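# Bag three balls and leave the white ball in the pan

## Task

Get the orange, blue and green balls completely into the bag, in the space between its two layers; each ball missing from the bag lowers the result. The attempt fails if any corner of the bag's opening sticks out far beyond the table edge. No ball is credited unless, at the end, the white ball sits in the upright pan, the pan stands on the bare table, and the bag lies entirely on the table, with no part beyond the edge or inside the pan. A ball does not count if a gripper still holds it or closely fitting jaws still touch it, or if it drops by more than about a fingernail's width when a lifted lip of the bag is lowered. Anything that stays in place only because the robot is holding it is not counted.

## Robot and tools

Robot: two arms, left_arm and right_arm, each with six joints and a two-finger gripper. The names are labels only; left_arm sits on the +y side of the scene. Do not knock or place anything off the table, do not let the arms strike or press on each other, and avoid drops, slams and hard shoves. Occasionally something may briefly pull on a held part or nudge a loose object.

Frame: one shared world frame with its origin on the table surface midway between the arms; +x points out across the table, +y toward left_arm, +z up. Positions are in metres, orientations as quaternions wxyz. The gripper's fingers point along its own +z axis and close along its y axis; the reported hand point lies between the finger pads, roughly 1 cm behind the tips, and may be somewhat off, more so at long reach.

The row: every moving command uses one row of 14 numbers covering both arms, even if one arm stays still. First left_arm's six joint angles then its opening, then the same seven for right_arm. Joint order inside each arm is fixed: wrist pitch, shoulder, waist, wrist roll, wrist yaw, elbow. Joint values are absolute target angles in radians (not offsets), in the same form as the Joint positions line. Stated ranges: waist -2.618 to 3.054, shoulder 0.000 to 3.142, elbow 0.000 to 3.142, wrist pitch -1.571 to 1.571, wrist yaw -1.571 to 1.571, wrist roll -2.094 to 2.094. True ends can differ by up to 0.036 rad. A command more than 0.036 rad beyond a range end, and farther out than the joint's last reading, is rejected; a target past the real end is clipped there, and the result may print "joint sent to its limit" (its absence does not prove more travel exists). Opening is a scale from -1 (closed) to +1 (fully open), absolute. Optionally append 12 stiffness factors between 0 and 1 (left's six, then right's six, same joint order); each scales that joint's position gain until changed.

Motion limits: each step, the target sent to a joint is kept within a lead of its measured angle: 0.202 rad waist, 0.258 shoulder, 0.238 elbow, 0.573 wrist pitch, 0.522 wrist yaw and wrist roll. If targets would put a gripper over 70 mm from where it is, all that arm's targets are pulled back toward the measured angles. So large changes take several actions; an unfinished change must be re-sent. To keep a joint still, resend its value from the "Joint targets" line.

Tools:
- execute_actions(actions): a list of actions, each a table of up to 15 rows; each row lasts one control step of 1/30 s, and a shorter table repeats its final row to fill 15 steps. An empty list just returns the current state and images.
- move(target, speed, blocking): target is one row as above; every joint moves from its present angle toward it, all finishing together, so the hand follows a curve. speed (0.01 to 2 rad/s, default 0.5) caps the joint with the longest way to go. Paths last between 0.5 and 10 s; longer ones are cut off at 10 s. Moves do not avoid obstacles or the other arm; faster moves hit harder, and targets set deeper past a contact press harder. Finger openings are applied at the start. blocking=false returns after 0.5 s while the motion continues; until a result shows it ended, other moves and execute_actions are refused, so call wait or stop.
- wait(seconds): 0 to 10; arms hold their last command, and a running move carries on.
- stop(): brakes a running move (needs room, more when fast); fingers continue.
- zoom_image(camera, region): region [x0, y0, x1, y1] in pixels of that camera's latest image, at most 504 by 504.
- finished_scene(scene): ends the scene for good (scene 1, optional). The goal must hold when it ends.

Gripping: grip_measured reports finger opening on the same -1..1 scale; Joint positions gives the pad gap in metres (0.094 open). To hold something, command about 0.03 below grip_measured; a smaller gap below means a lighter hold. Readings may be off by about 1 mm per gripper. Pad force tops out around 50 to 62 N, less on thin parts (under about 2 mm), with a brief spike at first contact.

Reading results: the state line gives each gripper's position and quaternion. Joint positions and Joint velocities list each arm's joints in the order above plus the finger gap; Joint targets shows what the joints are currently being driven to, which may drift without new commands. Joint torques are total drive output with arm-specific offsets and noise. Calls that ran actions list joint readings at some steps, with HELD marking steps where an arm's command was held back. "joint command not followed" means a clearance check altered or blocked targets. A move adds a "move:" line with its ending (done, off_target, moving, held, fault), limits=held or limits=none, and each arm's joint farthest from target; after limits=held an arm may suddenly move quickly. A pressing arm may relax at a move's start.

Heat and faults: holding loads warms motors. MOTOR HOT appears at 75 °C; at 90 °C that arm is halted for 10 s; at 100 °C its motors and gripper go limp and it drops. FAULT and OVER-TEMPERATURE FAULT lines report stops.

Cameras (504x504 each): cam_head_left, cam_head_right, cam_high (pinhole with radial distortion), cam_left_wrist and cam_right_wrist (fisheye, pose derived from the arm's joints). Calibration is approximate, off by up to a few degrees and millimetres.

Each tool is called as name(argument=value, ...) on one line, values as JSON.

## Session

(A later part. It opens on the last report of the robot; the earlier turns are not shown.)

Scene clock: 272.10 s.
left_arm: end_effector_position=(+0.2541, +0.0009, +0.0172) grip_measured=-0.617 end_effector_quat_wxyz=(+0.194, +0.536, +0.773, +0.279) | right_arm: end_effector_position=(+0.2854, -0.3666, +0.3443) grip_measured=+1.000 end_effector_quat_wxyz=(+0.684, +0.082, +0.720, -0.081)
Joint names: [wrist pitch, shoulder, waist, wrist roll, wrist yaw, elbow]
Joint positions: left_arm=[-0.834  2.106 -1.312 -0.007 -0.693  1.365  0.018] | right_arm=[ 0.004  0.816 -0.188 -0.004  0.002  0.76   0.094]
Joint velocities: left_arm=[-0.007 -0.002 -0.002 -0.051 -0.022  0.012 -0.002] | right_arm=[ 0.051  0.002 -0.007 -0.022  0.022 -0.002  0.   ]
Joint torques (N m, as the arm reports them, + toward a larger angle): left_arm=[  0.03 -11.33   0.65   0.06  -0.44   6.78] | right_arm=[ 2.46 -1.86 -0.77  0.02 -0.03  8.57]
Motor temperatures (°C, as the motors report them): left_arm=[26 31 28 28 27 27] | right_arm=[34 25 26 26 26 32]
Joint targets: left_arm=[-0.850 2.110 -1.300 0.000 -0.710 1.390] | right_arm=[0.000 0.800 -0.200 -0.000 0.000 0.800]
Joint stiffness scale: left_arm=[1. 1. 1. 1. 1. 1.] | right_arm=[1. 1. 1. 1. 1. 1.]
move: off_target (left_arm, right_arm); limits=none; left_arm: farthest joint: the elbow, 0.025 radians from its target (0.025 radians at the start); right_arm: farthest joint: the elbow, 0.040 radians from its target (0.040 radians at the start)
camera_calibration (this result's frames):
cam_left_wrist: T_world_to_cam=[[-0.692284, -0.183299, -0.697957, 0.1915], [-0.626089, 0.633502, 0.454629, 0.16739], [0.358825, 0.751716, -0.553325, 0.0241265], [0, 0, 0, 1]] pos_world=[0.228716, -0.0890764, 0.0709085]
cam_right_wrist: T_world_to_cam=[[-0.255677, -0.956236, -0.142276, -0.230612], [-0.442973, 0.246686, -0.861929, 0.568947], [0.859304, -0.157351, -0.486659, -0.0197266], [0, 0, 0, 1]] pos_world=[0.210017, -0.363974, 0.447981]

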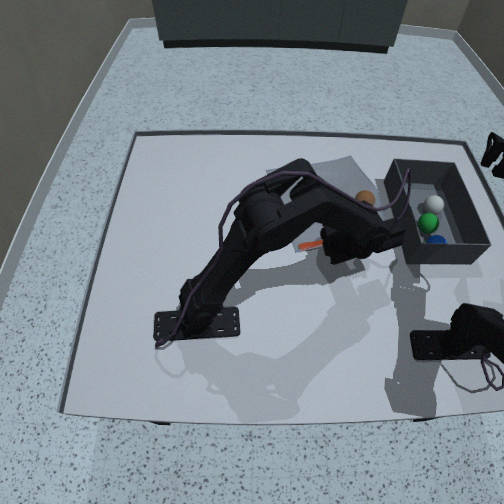

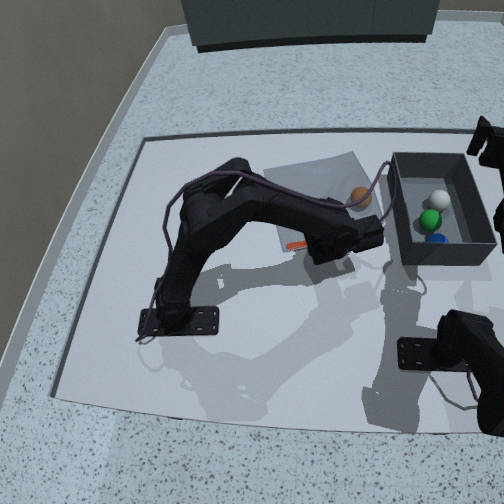

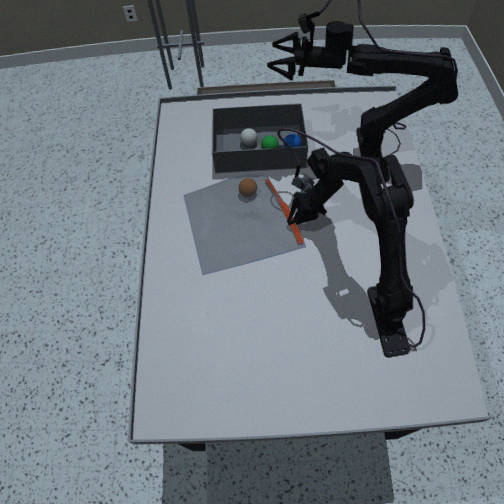

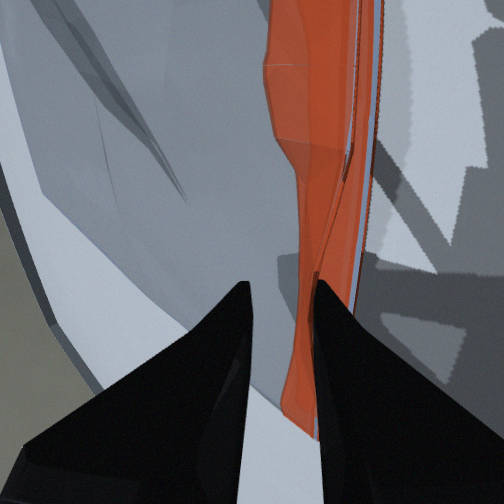

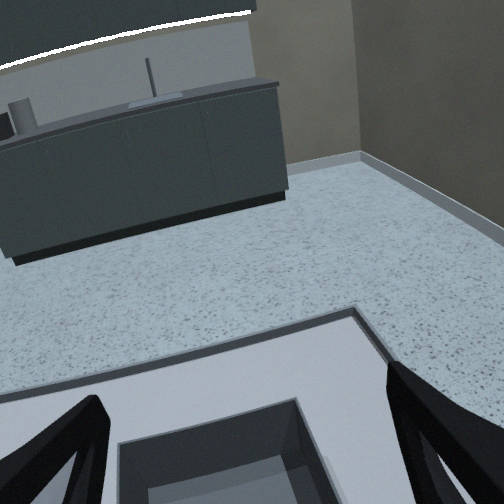

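Top lip is against the lower pad. Close.

execute_actions(actions=[[[-0.85,2.115,-1.31,0,-0.71,1.39,-0.75, 0.0,0.8,-0.2,0,0,0.8,1]],[[-0.85,2.12,-1.32,0,-0.71,1.39,-0.88, 0.0,0.8,-0.2,0,0,0.8,1]],[[-0.85,2.12,-1.32,0,-0.71,1.39,-1, 0.0,0.8,-0.2,0,0,0.8,1]],[[-0.85,2.12,-1.32,0,-0.71,1.39,-1, 0.0,0.8,-0.2,0,0,0.8,1]]])

Scene clock: 278.10 s.
left_arm: end_effector_position=(+0.2538, +0.0021, +0.0132) grip_measured=-0.984 end_effector_quat_wxyz=(+0.189, +0.538, +0.771, +0.282) | right_arm: end_effector_position=(+0.2854, -0.3666, +0.3443) grip_measured=+1.000 end_effector_quat_wxyz=(+0.684, +0.082, +0.720, -0.081)
Joint names: [wrist pitch, shoulder, waist, wrist roll, wrist yaw, elbow]
Joint positions: left_arm=[-0.834  2.118 -1.312 -0.007 -0.694  1.365  0.001] | right_arm=[ 0.004  0.816 -0.188 -0.004  0.002  0.76   0.094]
Joint velocities: left_arm=[-0.022 -0.017  0.002 -0.051  0.081 -0.007  0.001] | right_arm=[-0.007 -0.002  0.017  0.007  0.022  0.002  0.   ]
Joint torques (N m, as the arm reports them, + toward a larger angle): left_arm=[  0.02 -11.54  -0.55   0.07  -0.45   6.75] | right_arm=[ 2.46 -1.86 -0.77  0.02 -0.04  8.58]
Motor temperatures (°C, as the motors report them): left_arm=[26 31 28 28 27 27] | right_arm=[34 25 26 26 26 32]
Joint targets: left_arm=[-0.850 2.120 -1.320 0.000 -0.710 1.390] | right_arm=[-0.000 0.800 -0.200 0.000 -0.000 0.800]
Joint stiffness scale: left_arm=[1. 1. 1. 1. 1. 1.] | right_arm=[1. 1. 1. 1. 1. 1.]
Step readings (joint positions; steps 1 to 15: 1st action; 16 to 30: 2nd action; 31 to 45: 3rd action; 46 to 60: 4th action):
0: left_arm=[-0.834 2.106 -1.312 -0.007 -0.693 1.365] | right_arm=[0.004 0.816 -0.188 -0.004 0.002 0.760]
1: left_arm=[-0.834 2.106 -1.312 -0.007 -0.693 1.365] | right_arm=[0.004 0.816 -0.188 -0.004 0.002 0.760]
2: left_arm=[-0.834 2.106 -1.312 -0.007 -0.693 1.365] | right_arm=[0.004 0.816 -0.188 -0.004 0.002 0.760]
4: left_arm=[-0.834 2.106 -1.312 -0.007 -0.693 1.365] | right_arm=[0.004 0.816 -0.188 -0.004 0.002 0.760]
8: left_arm=[-0.834 2.106 -1.312 -0.007 -0.693 1.365] | right_arm=[0.004 0.816 -0.188 -0.004 0.002 0.760]
15: left_arm=[-0.834 2.106 -1.312 -0.007 -0.693 1.365] | right_arm=[0.004 0.816 -0.188 -0.004 0.002 0.760]
16: left_arm=[-0.834 2.108 -1.312 -0.007 -0.693 1.365] | right_arm=[0.004 0.816 -0.188 -0.004 0.002 0.760]
17: left_arm=[-0.834 2.109 -1.312 -0.007 -0.694 1.365] | right_arm=[0.004 0.816 -0.188 -0.004 0.002 0.760]
19: left_arm=[-0.834 2.113 -1.312 -0.007 -0.694 1.365] | right_arm=[0.004 0.816 -0.188 -0.004 0.002 0.760]
23: left_arm=[-0.834 2.118 -1.312 -0.007 -0.694 1.365] | right_arm=[0.004 0.816 -0.188 -0.004 0.002 0.760]
30: left_arm=[-0.834 2.118 -1.312 -0.007 -0.694 1.365] | right_arm=[0.004 0.816 -0.188 -0.004 0.002 0.760]
31: left_arm=[-0.834 2.118 -1.312 -0.007 -0.694 1.365] | right_arm=[0.004 0.816 -0.188 -0.004 0.002 0.760]
32: left_arm=[-0.834 2.118 -1.312 -0.007 -0.694 1.365] | right_arm=[0.004 0.816 -0.188 -0.004 0.002 0.760]
34: left_arm=[-0.834 2.118 -1.312 -0.007 -0.694 1.365] | right_arm=[0.004 0.816 -0.188 -0.004 0.002 0.760]
38: left_arm=[-0.834 2.118 -1.312 -0.007 -0.694 1.365] | right_arm=[0.004 0.816 -0.188 -0.004 0.002 0.760]
45: left_arm=[-0.834 2.118 -1.312 -0.007 -0.694 1.365] | right_arm=[0.004 0.816 -0.188 -0.004 0.002 0.760]
46: left_arm=[-0.834 2.118 -1.312 -0.007 -0.694 1.365] | right_arm=[0.004 0.816 -0.188 -0.004 0.002 0.760]
47: left_arm=[-0.834 2.118 -1.312 -0.007 -0.694 1.365] | right_arm=[0.004 0.816 -0.188 -0.004 0.002 0.760]
49: left_arm=[-0.834 2.118 -1.312 -0.007 -0.694 1.365] | right_arm=[0.004 0.816 -0.188 -0.004 0.002 0.760]
53: left_arm=[-0.834 2.118 -1.312 -0.007 -0.694 1.365] | right_arm=[0.004 0.816 -0.188 -0.004 0.002 0.760]
60: Joint positions above
camera_calibration (this result's frames):
cam_left_wrist: T_world_to_cam=[[-0.694631, -0.175364, -0.697664, 0.189297], [-0.62454, 0.628288, 0.4639, 0.167703], [0.356983, 0.757959, -0.54595, 0.0214906], [0, 0, 0, 1]] pos_world=[0.228557, -0.0884589, 0.066001]
cam_right_wrist: T_world_to_cam=[[-0.255677, -0.956236, -0.142276, -0.230612], [-0.442973, 0.246686, -0.861929, 0.568947], [0.859304, -0.157351, -0.486659, -0.0197266], [0, 0, 0, 1]] pos_world=[0.210017, -0.363974, 0.447981]

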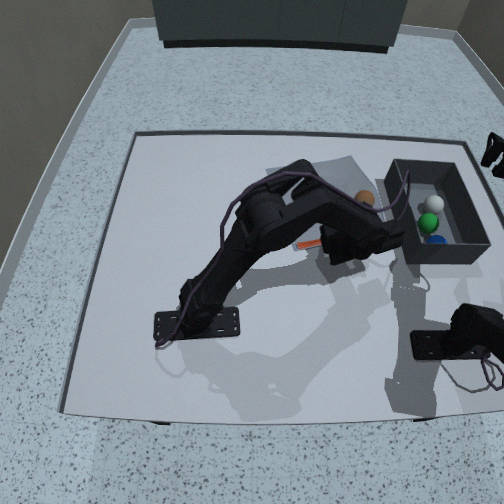

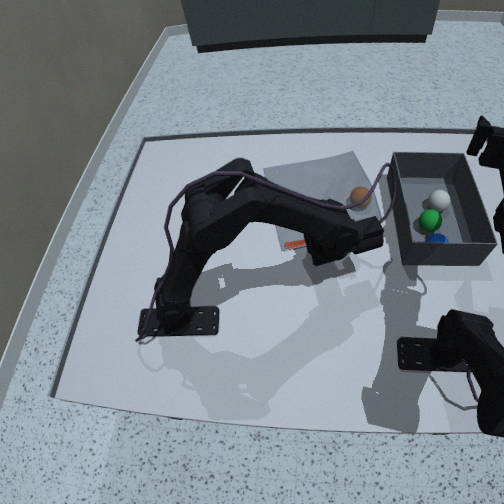

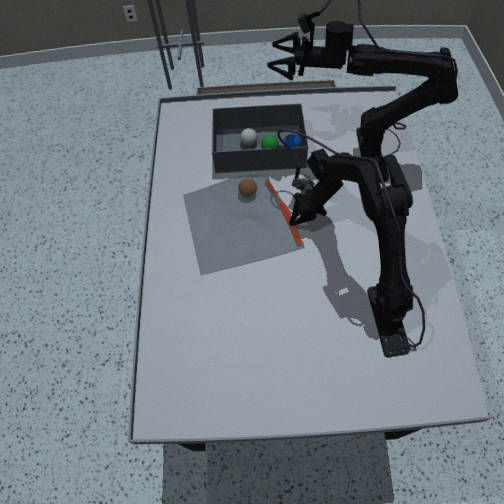

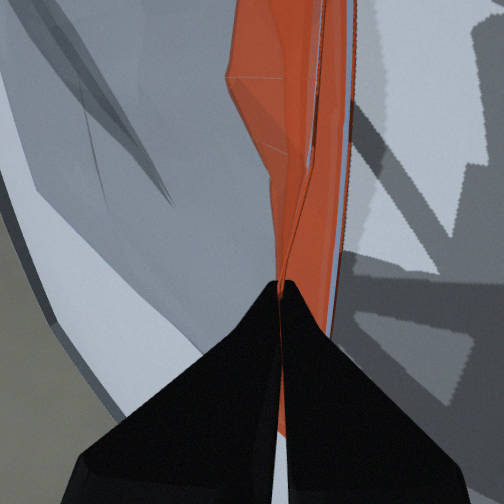

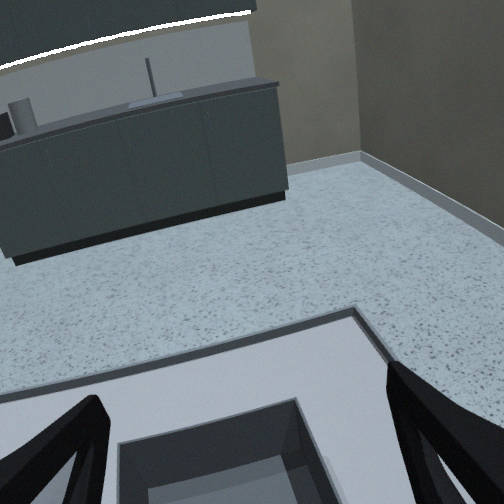

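move(target=[-0.9,2.02,-1.315,0,-0.71,1.39,-1, 0.0,0.8,-0.2,0,0,0.8,1], speed=0.05)

Scene clock: 283.57 s.
left_arm: end_effector_position=(+0.2527, +0.0049, +0.0401) grip_measured=-0.984 end_effector_quat_wxyz=(+0.200, +0.534, +0.774, +0.275) | right_arm: end_effector_position=(+0.2854, -0.3666, +0.3443) grip_measured=+1.000 end_effector_quat_wxyz=(+0.684, +0.082, +0.720, -0.081)
Joint names: [wrist pitch, shoulder, waist, wrist roll, wrist yaw, elbow]
Joint positions: left_arm=[-0.883  2.042 -1.312 -0.007 -0.693  1.365  0.001] | right_arm=[ 0.004  0.816 -0.188 -0.004  0.002  0.76   0.094]
Joint velocities: left_arm=[ 0.051  0.007 -0.012  0.037 -0.095 -0.002  0.001] | right_arm=[ 0.007  0.002 -0.007 -0.007  0.007  0.012  0.   ]
Joint torques (N m, as the arm reports them, + toward a larger angle): left_arm=[  0.06 -13.18  -0.25   0.06  -0.45   6.95] | right_arm=[ 2.45 -1.85 -0.77  0.02 -0.03  8.58]
Motor temperatures (°C, as the motors report them): left_arm=[26 32 28 28 27 27] | right_arm=[34 25 26 26 26 32]
Joint targets: left_arm=[-0.900 2.020 -1.315 0.000 -0.710 1.390] | right_arm=[0.000 0.800 -0.200 -0.000 0.000 0.800]
Joint stiffness scale: left_arm=[1. 1. 1. 1. 1. 1.] | right_arm=[1. 1. 1. 1. 1. 1.]
move: off_target (left_arm, right_arm); limits=none; left_arm: farthest joint: the elbow, 0.025 radians from its target (0.025 radians at the start); right_arm: farthest joint: the elbow, 0.040 radians from its target (0.040 radians at the start)
camera_calibration (this result's frames):
cam_left_wrist: T_world_to_cam=[[-0.688174, -0.193714, -0.699207, 0.206298], [-0.628726, 0.640181, 0.441444, 0.154685], [0.362105, 0.7434, -0.562349, 0.0338453], [0, 0, 0, 1]] pos_world=[0.226967, -0.0842239, 0.0949932]
cam_right_wrist: T_world_to_cam=[[-0.255677, -0.956236, -0.142276, -0.230612], [-0.442973, 0.246686, -0.861929, 0.568947], [0.859304, -0.157351, -0.486659, -0.0197266], [0, 0, 0, 1]] pos_world=[0.210017, -0.363974, 0.447981]

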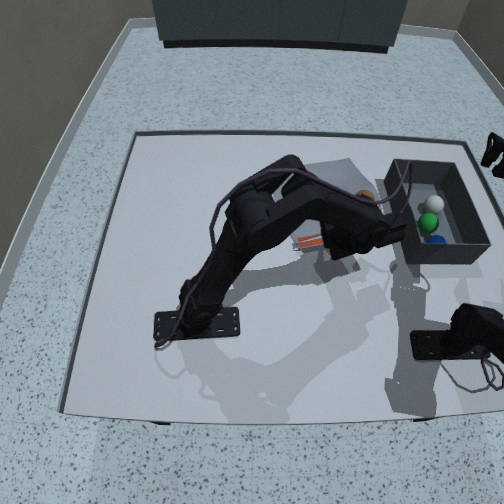

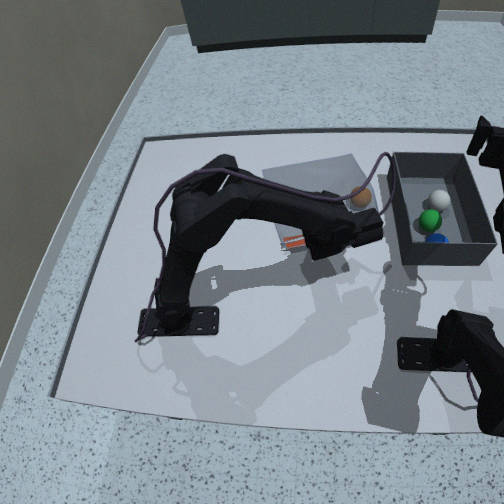

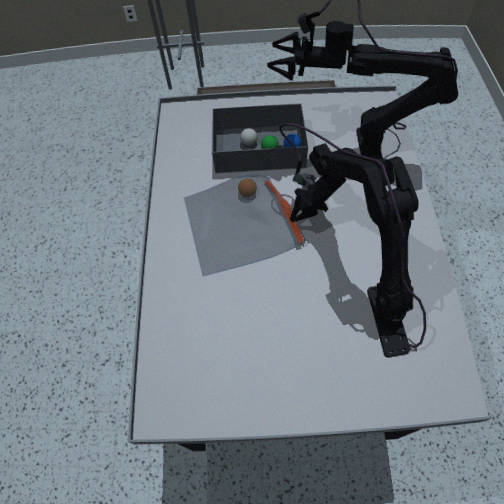

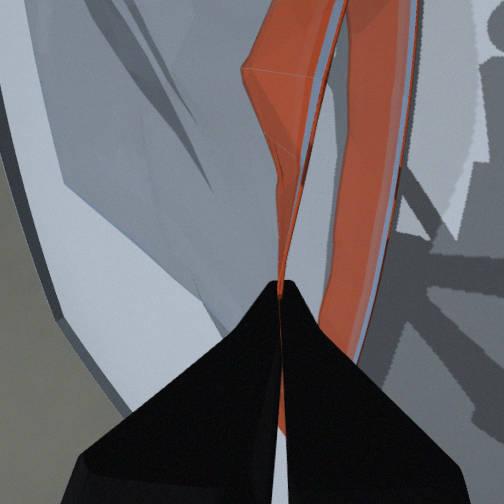

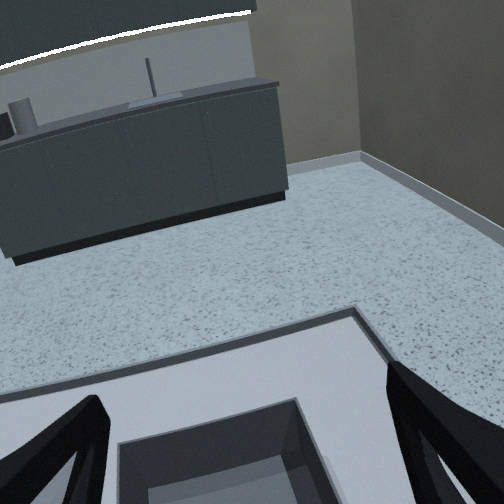

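move(target=[-0.77,1.70,-1.15,0,-0.71,0.92,-1, 0.0,0.8,-0.2,0,0,0.8,1], speed=0.1)

Scene clock: 294.07 s.
left_arm: end_effector_position=(+0.2494, +0.1287, +0.0409) grip_measured=-0.984 end_effector_quat_wxyz=(+0.172, +0.477, +0.811, +0.293) | right_arm: end_effector_position=(+0.2854, -0.3666, +0.3443) grip_measured=+1.000 end_effector_quat_wxyz=(+0.684, +0.082, +0.720, -0.081)
Joint names: [wrist pitch, shoulder, waist, wrist roll, wrist yaw, elbow]
Joint positions: left_arm=[-0.787  1.72  -1.162 -0.007 -0.693  0.932  0.001] | right_arm=[ 0.004  0.816 -0.188 -0.004  0.002  0.76   0.094]
Joint velocities: left_arm=[ 0.095  0.002 -0.002  0.007  0.022  0.002  0.001] | right_arm=[-0.051 -0.007 -0.012  0.066  0.007  0.007  0.   ]
Joint torques (N m, as the arm reports them, + toward a larger angle): left_arm=[ 0.31 -9.78  0.8   0.06 -0.45  3.9 ] | right_arm=[ 2.46 -1.85 -0.78  0.02 -0.03  8.58]
Motor temperatures (°C, as the motors report them): left_arm=[26 32 28 28 27 27] | right_arm=[34 25 26 26 26 32]
Joint targets: left_arm=[-0.770 1.700 -1.150 -0.000 -0.710 0.920] | right_arm=[0.000 0.800 -0.200 0.000 -0.000 0.800]
Joint stiffness scale: left_arm=[1. 1. 1. 1. 1. 1.] | right_arm=[1. 1. 1. 1. 1. 1.]
move: off_target (right_arm); limits=none; left_arm: farthest joint: the shoulder, 0.020 radians from its target (0.342 radians at the start); right_arm: farthest joint: the elbow, 0.040 radians from its target (0.040 radians at the start)
camera_calibration (this result's frames):
cam_left_wrist: T_world_to_cam=[[-0.656909, -0.284512, -0.698229, 0.232427], [-0.713837, 0.532802, 0.454488, 0.107512], [0.242711, 0.796979, -0.553097, -0.0339894], [0, 0, 0, 1]] pos_world=[0.237679, 0.0359343, 0.0946245]
cam_right_wrist: T_world_to_cam=[[-0.255677, -0.956236, -0.142276, -0.230612], [-0.442973, 0.246686, -0.861929, 0.568947], [0.859304, -0.157351, -0.486659, -0.0197266], [0, 0, 0, 1]] pos_world=[0.210017, -0.363974, 0.447981]

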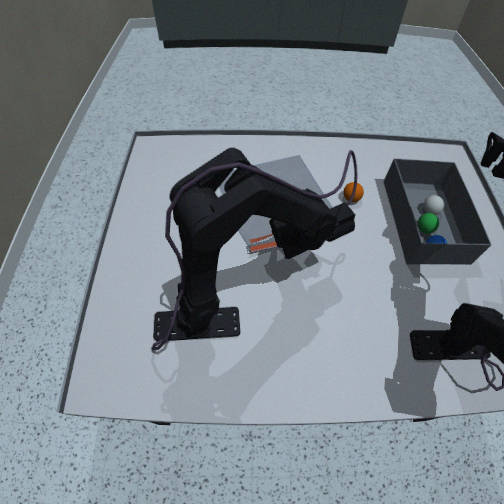

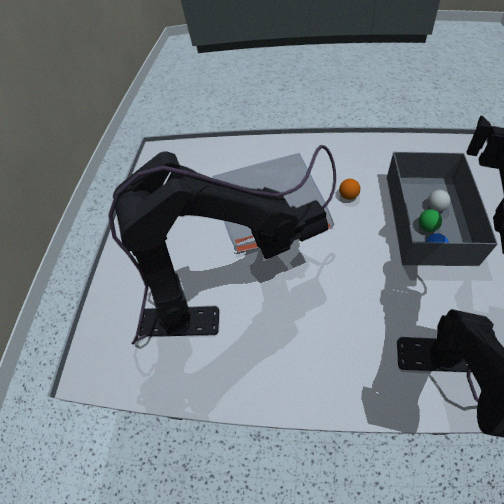

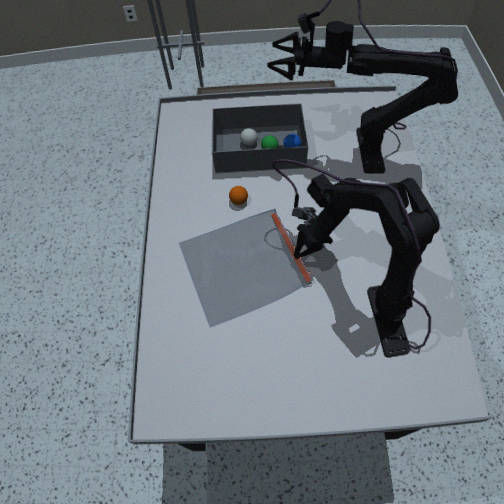

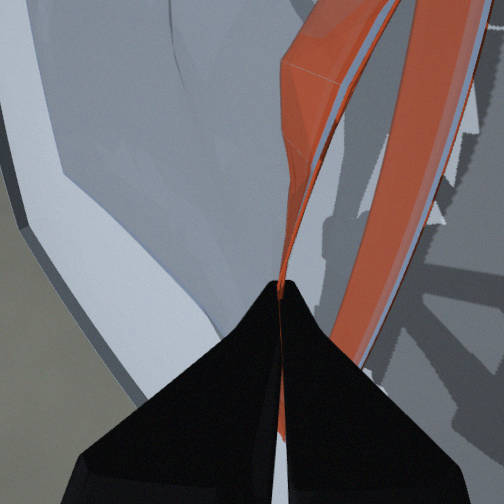

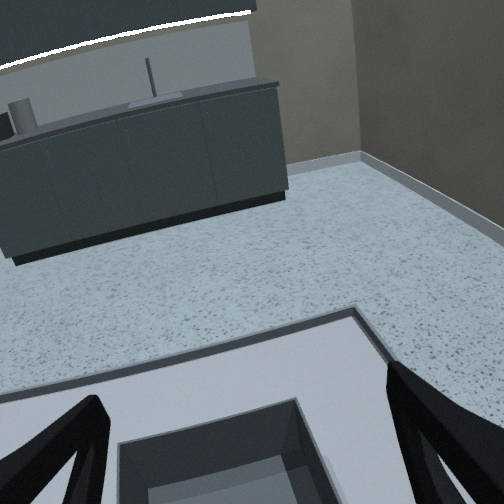

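move(target=[-0.72,1.37,-0.745,0.55,0.01,0.92,-1, -0.91,2.11,0.445,0,0,1.86,0.6], speed=0.3)

Scene clock: 313.03 s.
left_arm: end_effector_position=(+0.2619, +0.1230, +0.0928) grip_measured=-0.984 end_effector_quat_wxyz=(+0.187, +0.556, +0.810, -0.012) | right_arm: end_effector_position=(+0.4170, -0.0977, +0.0953) grip_measured=+0.603 end_effector_quat_wxyz=(+0.177, -0.196, +0.964, +0.034)
Joint names: [wrist pitch, shoulder, waist, wrist roll, wrist yaw, elbow]
Joint positions: left_arm=[-0.736  1.39  -0.756  0.541 -0.     0.932  0.001] | right_arm=[-0.904  2.12   0.439 -0.004  0.002  1.815  0.075]
Joint velocities: left_arm=[-0.022 -0.002  0.002 -0.051 -0.022 -0.012 -0.   ] | right_arm=[-0.037 -0.007 -0.002  0.125 -0.081  0.002 -0.001]
Joint torques (N m, as the arm reports them, + toward a larger angle): left_arm=[ 1.   -7.74  0.76  0.1   0.11  4.98] | right_arm=[  1.4  -10.19   0.48   0.02  -0.04   8.33]
Motor temperatures (°C, as the motors report them): left_arm=[26 31 28 28 27 27] | right_arm=[34 25 26 26 26 33]
Joint targets: left_arm=[-0.720 1.370 -0.745 0.550 0.010 0.920] | right_arm=[-0.910 2.110 0.445 0.000 -0.000 1.860]
Joint stiffness scale: left_arm=[1. 1. 1. 1. 1. 1.] | right_arm=[1. 1. 1. 1. 1. 1.]
move: off_target (right_arm); limits=none; left_arm: farthest joint: the shoulder, 0.020 radians from its target (0.350 radians at the start); right_arm: farthest joint: the elbow, 0.045 radians from its target (1.100 radians at the start)
camera_calibration (this result's frames):
cam_left_wrist: T_world_to_cam=[[-0.897923, -0.334016, -0.286649, 0.306287], [-0.413207, 0.86405, 0.287536, -0.00810206], [0.151637, 0.37663, -0.913869, 0.105258], [0, 0, 0, 1]] pos_world=[0.255713, 0.0696619, 0.186318]
cam_right_wrist: T_world_to_cam=[[0.251407, -0.967464, -0.0284128, -0.198683], [-0.962348, -0.252997, 0.0993941, 0.422423], [-0.103349, 0.00235458, -0.994642, 0.253756], [0, 0, 0, 1]] pos_world=[0.482693, -0.0859444, 0.204765]

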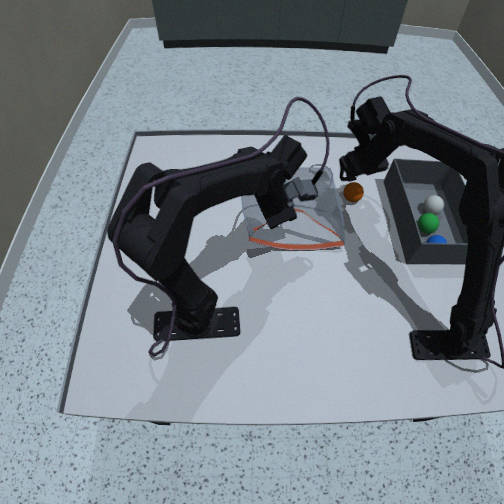

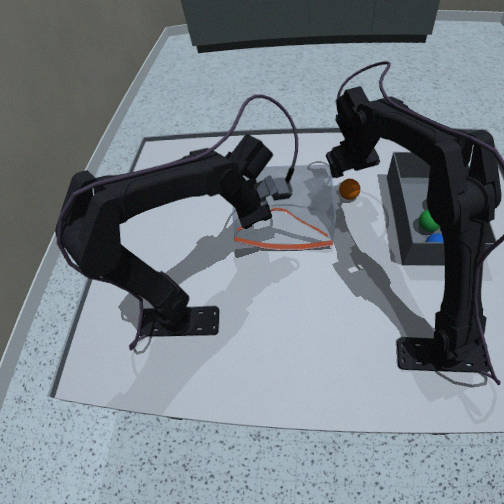

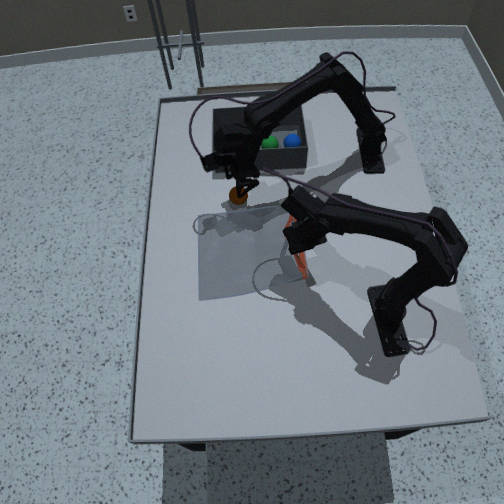

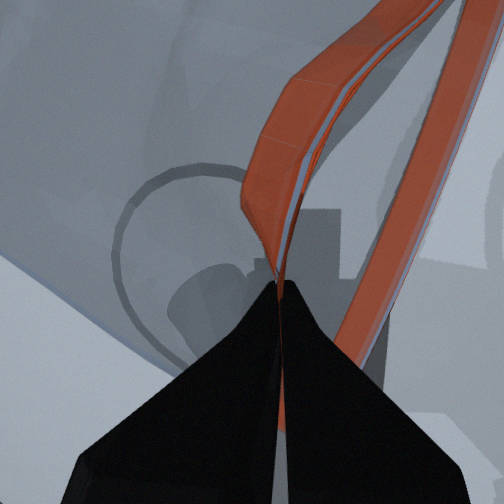

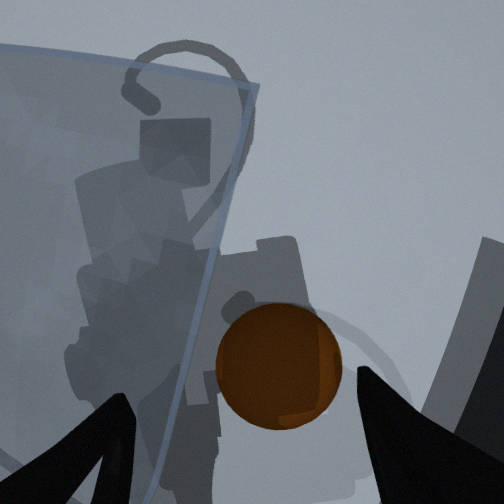

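move(target=[-0.72,1.37,-0.745,0.3,0.01,0.92,-1, -0.85,2.12,0.397,0,0,1.76,0.8], speed=0.15)

move(target=[-0.72,1.37,-0.745,0.3,0.01,0.92,-1, -0.63,2.135,0.397,0,0,1.565,0.8], speed=0.2)

Scene clock: 323.67 s.
left_arm: end_effector_position=(+0.2619, +0.1226, +0.0929) grip_measured=-0.984 end_effector_quat_wxyz=(+0.185, +0.460, +0.868, -0.034) | right_arm: end_effector_position=(+0.4215, -0.1120, +0.0853) grip_measured=+0.797 end_effector_quat_wxyz=(+0.177, -0.182, +0.967, +0.031)
Joint names: [wrist pitch, shoulder, waist, wrist roll, wrist yaw, elbow]
Joint positions: left_arm=[-0.735  1.39  -0.756  0.311  0.002  0.932  0.001] | right_arm=[-0.866  2.12   0.409 -0.004  0.002  1.776  0.084]
Joint velocities: left_arm=[-0.051 -0.012 -0.002  0.007  0.022 -0.012  0.002] | right_arm=[ 0.007 -0.017 -0.002 -0.022 -0.022 -0.002 -0.001]
Joint torques (N m, as the arm reports them, + toward a larger angle): left_arm=[ 1.   -7.71  0.73 -0.14  0.07  5.  ] | right_arm=[ 1.64 -9.51 -0.77  0.02 -0.03  4.46]
Motor temperatures (°C, as the motors report them): left_arm=[27 31 28 28 27 27] | right_arm=[33 27 26 26 26 33]
Joint targets: left_arm=[-0.720 1.370 -0.745 0.300 0.010 0.920] | right_arm=[-0.850 2.120 0.397 -0.000 -0.000 1.760]
Joint stiffness scale: left_arm=[1. 1. 1. 1. 1. 1.] | right_arm=[1. 1. 1. 1. 1. 1.]
move: done; limits=none; left_arm: farthest joint: the shoulder, 0.020 radians from its target (0.020 radians at the start); right_arm: farthest joint: the elbow, 0.016 radians from its target (0.055 radians at the start)
camera_calibration (this result's frames):
cam_left_wrist: T_world_to_cam=[[-0.81848, -0.534209, -0.211451, 0.302877], [-0.573906, 0.777426, 0.257373, 0.0476777], [0.0268965, 0.332008, -0.942893, 0.146307], [0, 0, 0, 1]] pos_world=[0.271326, 0.0761588, 0.189724]
cam_right_wrist: T_world_to_cam=[[0.222101, -0.974616, -0.0281947, -0.202425], [-0.969392, -0.22383, 0.100897, 0.43024], [-0.104647, 0.00492225, -0.994497, 0.245122], [0, 0, 0, 1]] pos_world=[0.487681, -0.102193, 0.194656]

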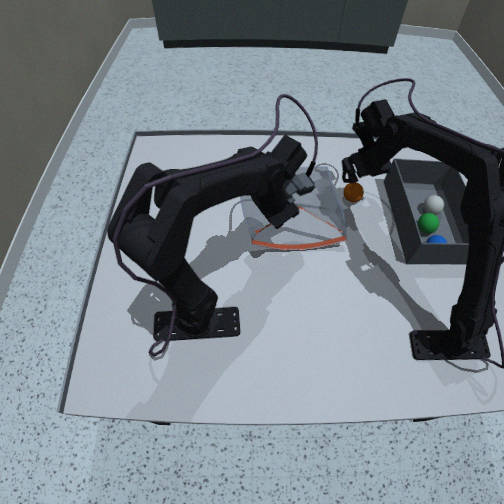

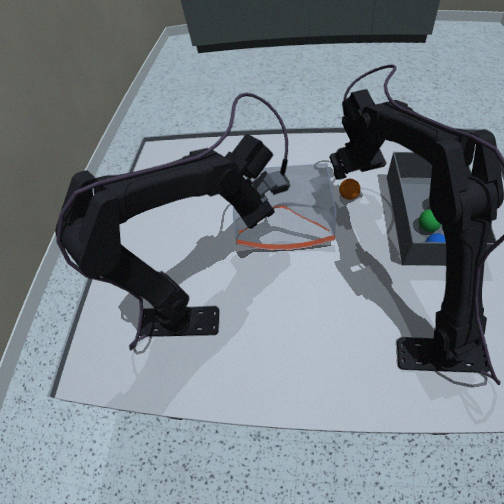

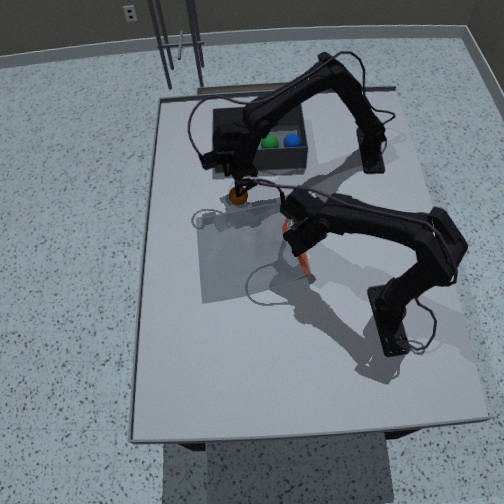

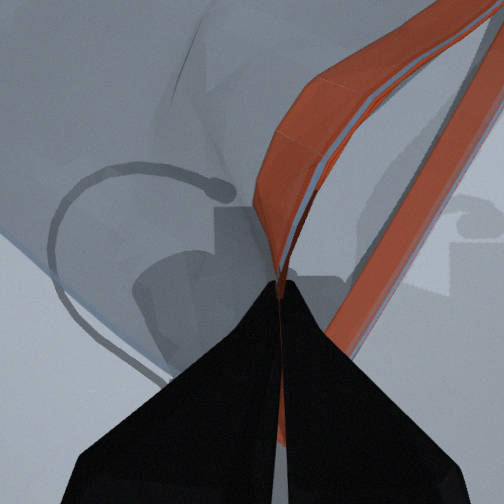

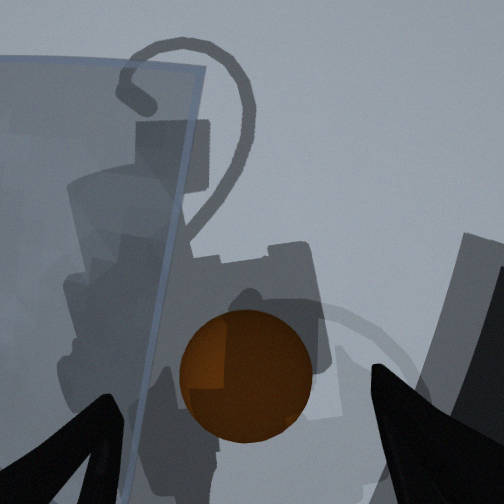

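Scene clock: 325.50 s.
left_arm: end_effector_position=(+0.2619, +0.1226, +0.0929) grip_measured=-0.984 end_effector_quat_wxyz=(+0.185, +0.460, +0.868, -0.034) | right_arm: end_effector_position=(+0.4159, -0.1142, +0.0293) grip_measured=+0.797 end_effector_quat_wxyz=(+0.178, -0.181, +0.967, +0.032)
Joint names: [wrist pitch, shoulder, waist, wrist roll, wrist yaw, elbow]
Joint positions: left_arm=[-0.735  1.39  -0.756  0.31   0.002  0.932  0.001] | right_arm=[-0.646  2.141  0.409 -0.004  0.002  1.58   0.084]
Joint velocities: left_arm=[ 0.037 -0.012 -0.007  0.037 -0.022 -0.012 -0.   ] | right_arm=[ 0.022  0.002 -0.007 -0.081  0.037  0.017 -0.   ]
Joint torques (N m, as the arm reports them, + toward a larger angle): left_arm=[ 1.   -7.72  0.78 -0.15  0.09  5.01] | right_arm=[ 1.65 -9.9  -0.77  0.02 -0.03  4.36]
Motor temperatures (°C, as the motors report them): left_arm=[27 31 28 28 27 27] | right_arm=[33 28 26 26 26 32]
Joint targets: left_arm=[-0.720 1.370 -0.745 0.300 0.010 0.920] | right_arm=[-0.630 2.135 0.397 0.000 0.000 1.565]
Joint stiffness scale: left_arm=[1. 1. 1. 1. 1. 1.] | right_arm=[1. 1. 1. 1. 1. 1.]
move: done; limits=none; left_arm: farthest joint: the shoulder, 0.020 radians from its target (0.020 radians at the start); right_arm: farthest joint: the wrist pitch, 0.016 radians from its target (0.236 radians at the start)
camera_calibration (this result's frames):
cam_left_wrist: T_world_to_cam=[[-0.818137, -0.534836, -0.21119, 0.30284], [-0.574412, 0.777076, 0.257302, 0.0478599], [0.0264966, 0.331819, -0.942971, 0.146442], [0, 0, 0, 1]] pos_world=[0.271376, 0.0761869, 0.189733]
cam_right_wrist: T_world_to_cam=[[0.222182, -0.974585, -0.0286309, -0.204888], [-0.969675, -0.223939, 0.0978906, 0.43011], [-0.101814, 0.00601306, -0.994785, 0.187805], [0, 0, 0, 1]] pos_world=[0.48171, -0.104492, 0.138856]

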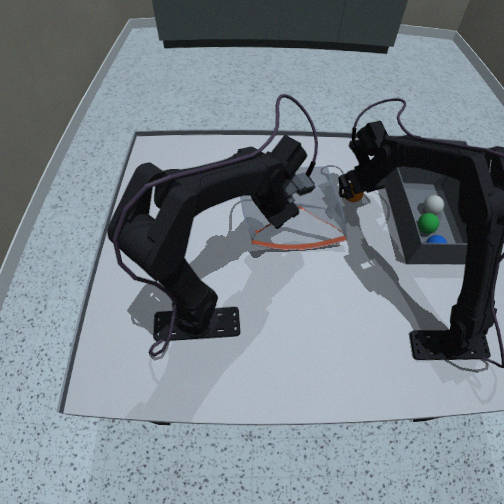

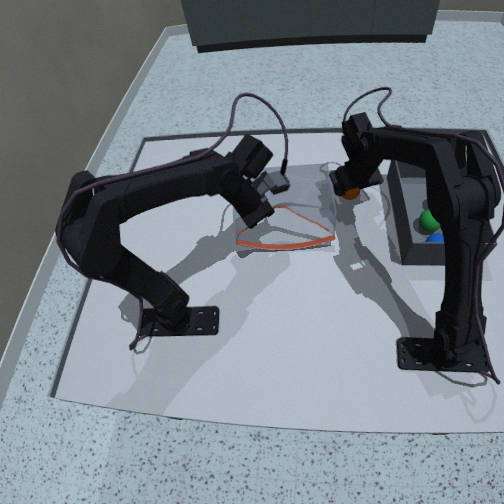

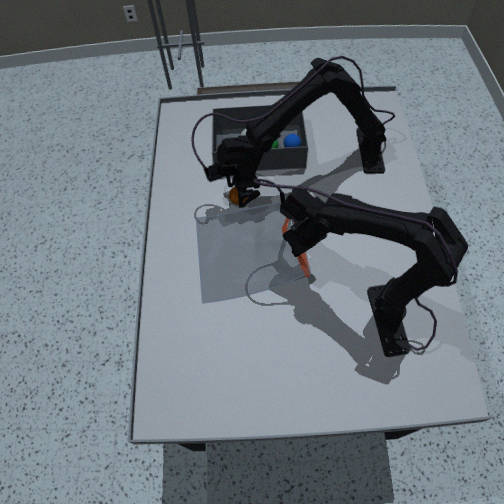

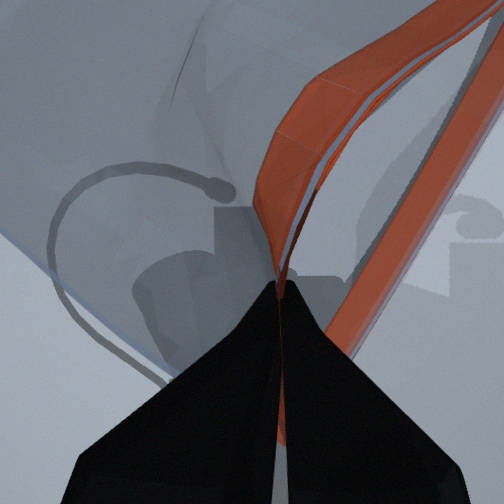

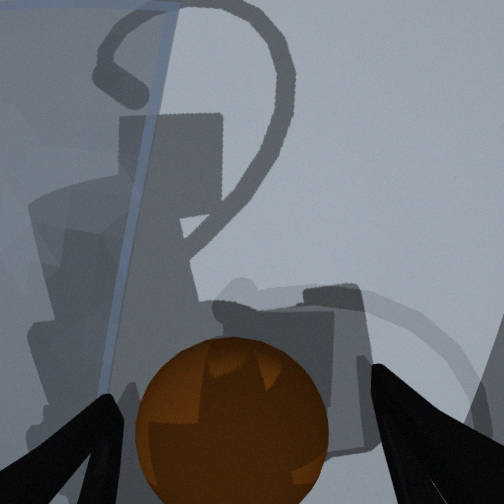

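execute_actions(actions=[[[-0.72,1.37,-0.745,0.3,0.01,0.92,-1, -0.63,2.135,0.41,0,0,1.565,0.5]],[[-0.72,1.37,-0.745,0.3,0.01,0.92,-1, -0.63,2.135,0.41,0,0,1.565,0.3]],[[-0.72,1.37,-0.745,0.3,0.01,0.92,-1, -0.63,2.135,0.41,0,0,1.565,0.18]]])

Scene clock: 331.07 s.
left_arm: end_effector_position=(+0.2619, +0.1226, +0.0929) grip_measured=-0.984 end_effector_quat_wxyz=(+0.185, +0.460, +0.868, -0.034) | right_arm: end_effector_position=(+0.4160, -0.1141, +0.0294) grip_measured=+0.185 end_effector_quat_wxyz=(+0.179, -0.181, +0.967, +0.032)
Joint names: [wrist pitch, shoulder, waist, wrist roll, wrist yaw, elbow]
Joint positions: left_arm=[-0.735  1.39  -0.756  0.31   0.002  0.932  0.001] | right_arm=[-0.646  2.141  0.409 -0.004  0.002  1.58   0.056]
Joint velocities: left_arm=[ 0.007  0.002 -0.007 -0.022  0.022 -0.017 -0.   ] | right_arm=[-0.007  0.002  0.007 -0.066 -0.037 -0.007 -0.   ]
Joint torques (N m, as the arm reports them, + toward a larger angle): left_arm=[ 1.   -7.7   0.73 -0.14  0.07  4.98] | right_arm=[ 1.65 -9.91  0.12  0.02 -0.03  4.34]
Motor temperatures (°C, as the motors report them): left_arm=[27 30 28 28 27 27] | right_arm=[32 28 26 26 26 32]
Joint targets: left_arm=[-0.720 1.370 -0.745 0.300 0.010 0.920] | right_arm=[-0.630 2.135 0.410 -0.000 -0.000 1.565]
Joint stiffness scale: left_arm=[1. 1. 1. 1. 1. 1.] | right_arm=[1. 1. 1. 1. 1. 1.]
Step readings (joint positions; steps 1 to 15: 1st action; 16 to 30: 2nd action; 31 to 45: 3rd action):
0: left_arm=[-0.735 1.390 -0.756 0.310 0.002 0.932] | right_arm=[-0.646 2.141 0.409 -0.004 0.002 1.580]
1: left_arm=[-0.735 1.390 -0.756 0.310 0.002 0.932] | right_arm=[-0.646 2.141 0.409 -0.004 0.002 1.580]
2: left_arm=[-0.735 1.390 -0.756 0.310 0.002 0.932] | right_arm=[-0.646 2.141 0.409 -0.004 0.002 1.580]
4: left_arm=[-0.735 1.390 -0.756 0.310 0.002 0.932] | right_arm=[-0.646 2.141 0.409 -0.004 0.002 1.580]
8: left_arm=[-0.735 1.390 -0.756 0.310 0.002 0.932] | right_arm=[-0.646 2.141 0.409 -0.004 0.002 1.580]
15: left_arm=[-0.735 1.390 -0.756 0.310 0.002 0.932] | right_arm=[-0.646 2.141 0.409 -0.004 0.002 1.580]
16: left_arm=[-0.735 1.390 -0.756 0.310 0.002 0.932] | right_arm=[-0.646 2.141 0.409 -0.004 0.002 1.580]
17: left_arm=[-0.735 1.390 -0.756 0.310 0.002 0.932] | right_arm=[-0.646 2.141 0.409 -0.004 0.002 1.580]
19: left_arm=[-0.735 1.390 -0.756 0.310 0.002 0.932] | right_arm=[-0.646 2.141 0.409 -0.004 0.002 1.580]
23: left_arm=[-0.735 1.390 -0.756 0.310 0.002 0.932] | right_arm=[-0.646 2.141 0.409 -0.004 0.002 1.580]
30: left_arm=[-0.735 1.390 -0.756 0.310 0.002 0.932] | right_arm=[-0.646 2.141 0.409 -0.004 0.002 1.580]
31: left_arm=[-0.735 1.390 -0.756 0.310 0.002 0.932] | right_arm=[-0.646 2.141 0.409 -0.004 0.002 1.580]
32: left_arm=[-0.735 1.390 -0.756 0.310 0.002 0.932] | right_arm=[-0.646 2.141 0.409 -0.004 0.002 1.580]
34: left_arm=[-0.735 1.390 -0.756 0.310 0.002 0.932] | right_arm=[-0.646 2.141 0.409 -0.004 0.002 1.580]
38: left_arm=[-0.735 1.390 -0.756 0.310 0.002 0.932] | right_arm=[-0.646 2.141 0.409 -0.004 0.002 1.580]
45: Joint positions above
camera_calibration (this result's frames):
cam_left_wrist: T_world_to_cam=[[-0.818137, -0.534836, -0.21119, 0.30284], [-0.574412, 0.777076, 0.257302, 0.0478599], [0.0264966, 0.331819, -0.942971, 0.146442], [0, 0, 0, 1]] pos_world=[0.271376, 0.0761869, 0.189733]
cam_right_wrist: T_world_to_cam=[[0.222203, -0.974577, -0.0287399, -0.204865], [-0.969744, -0.223965, 0.0971388, 0.430326], [-0.101106, 0.00628581, -0.994856, 0.187628], [0, 0, 0, 1]] pos_world=[0.481798, -0.104458, 0.138973]

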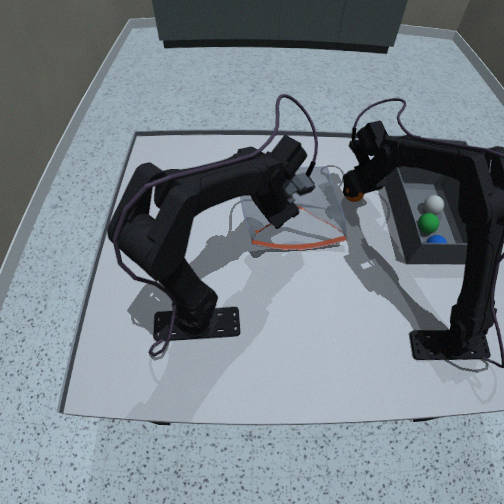

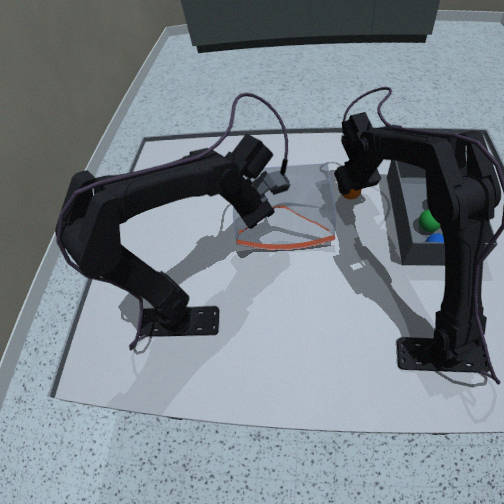

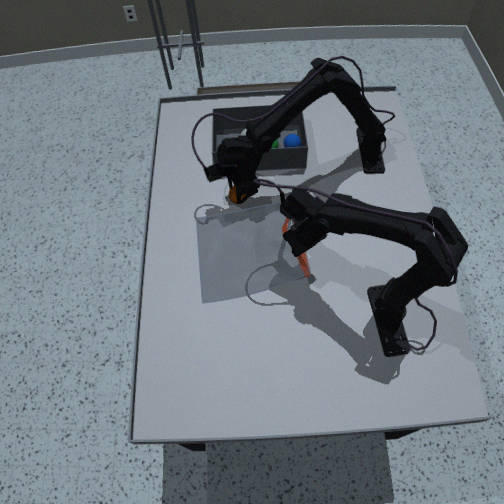

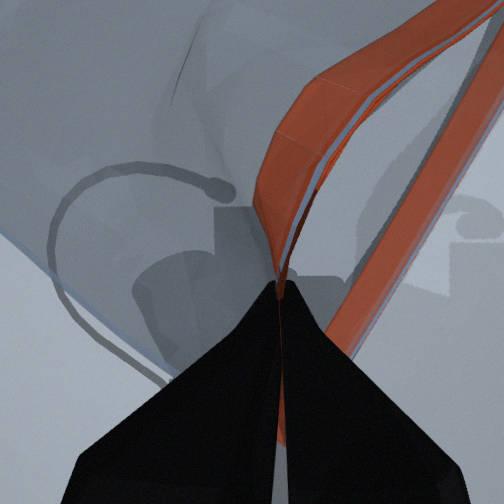

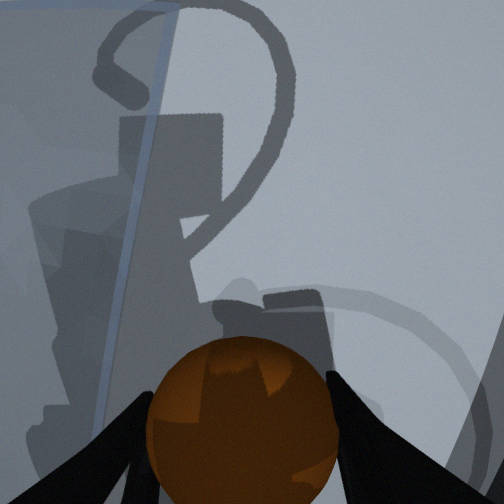

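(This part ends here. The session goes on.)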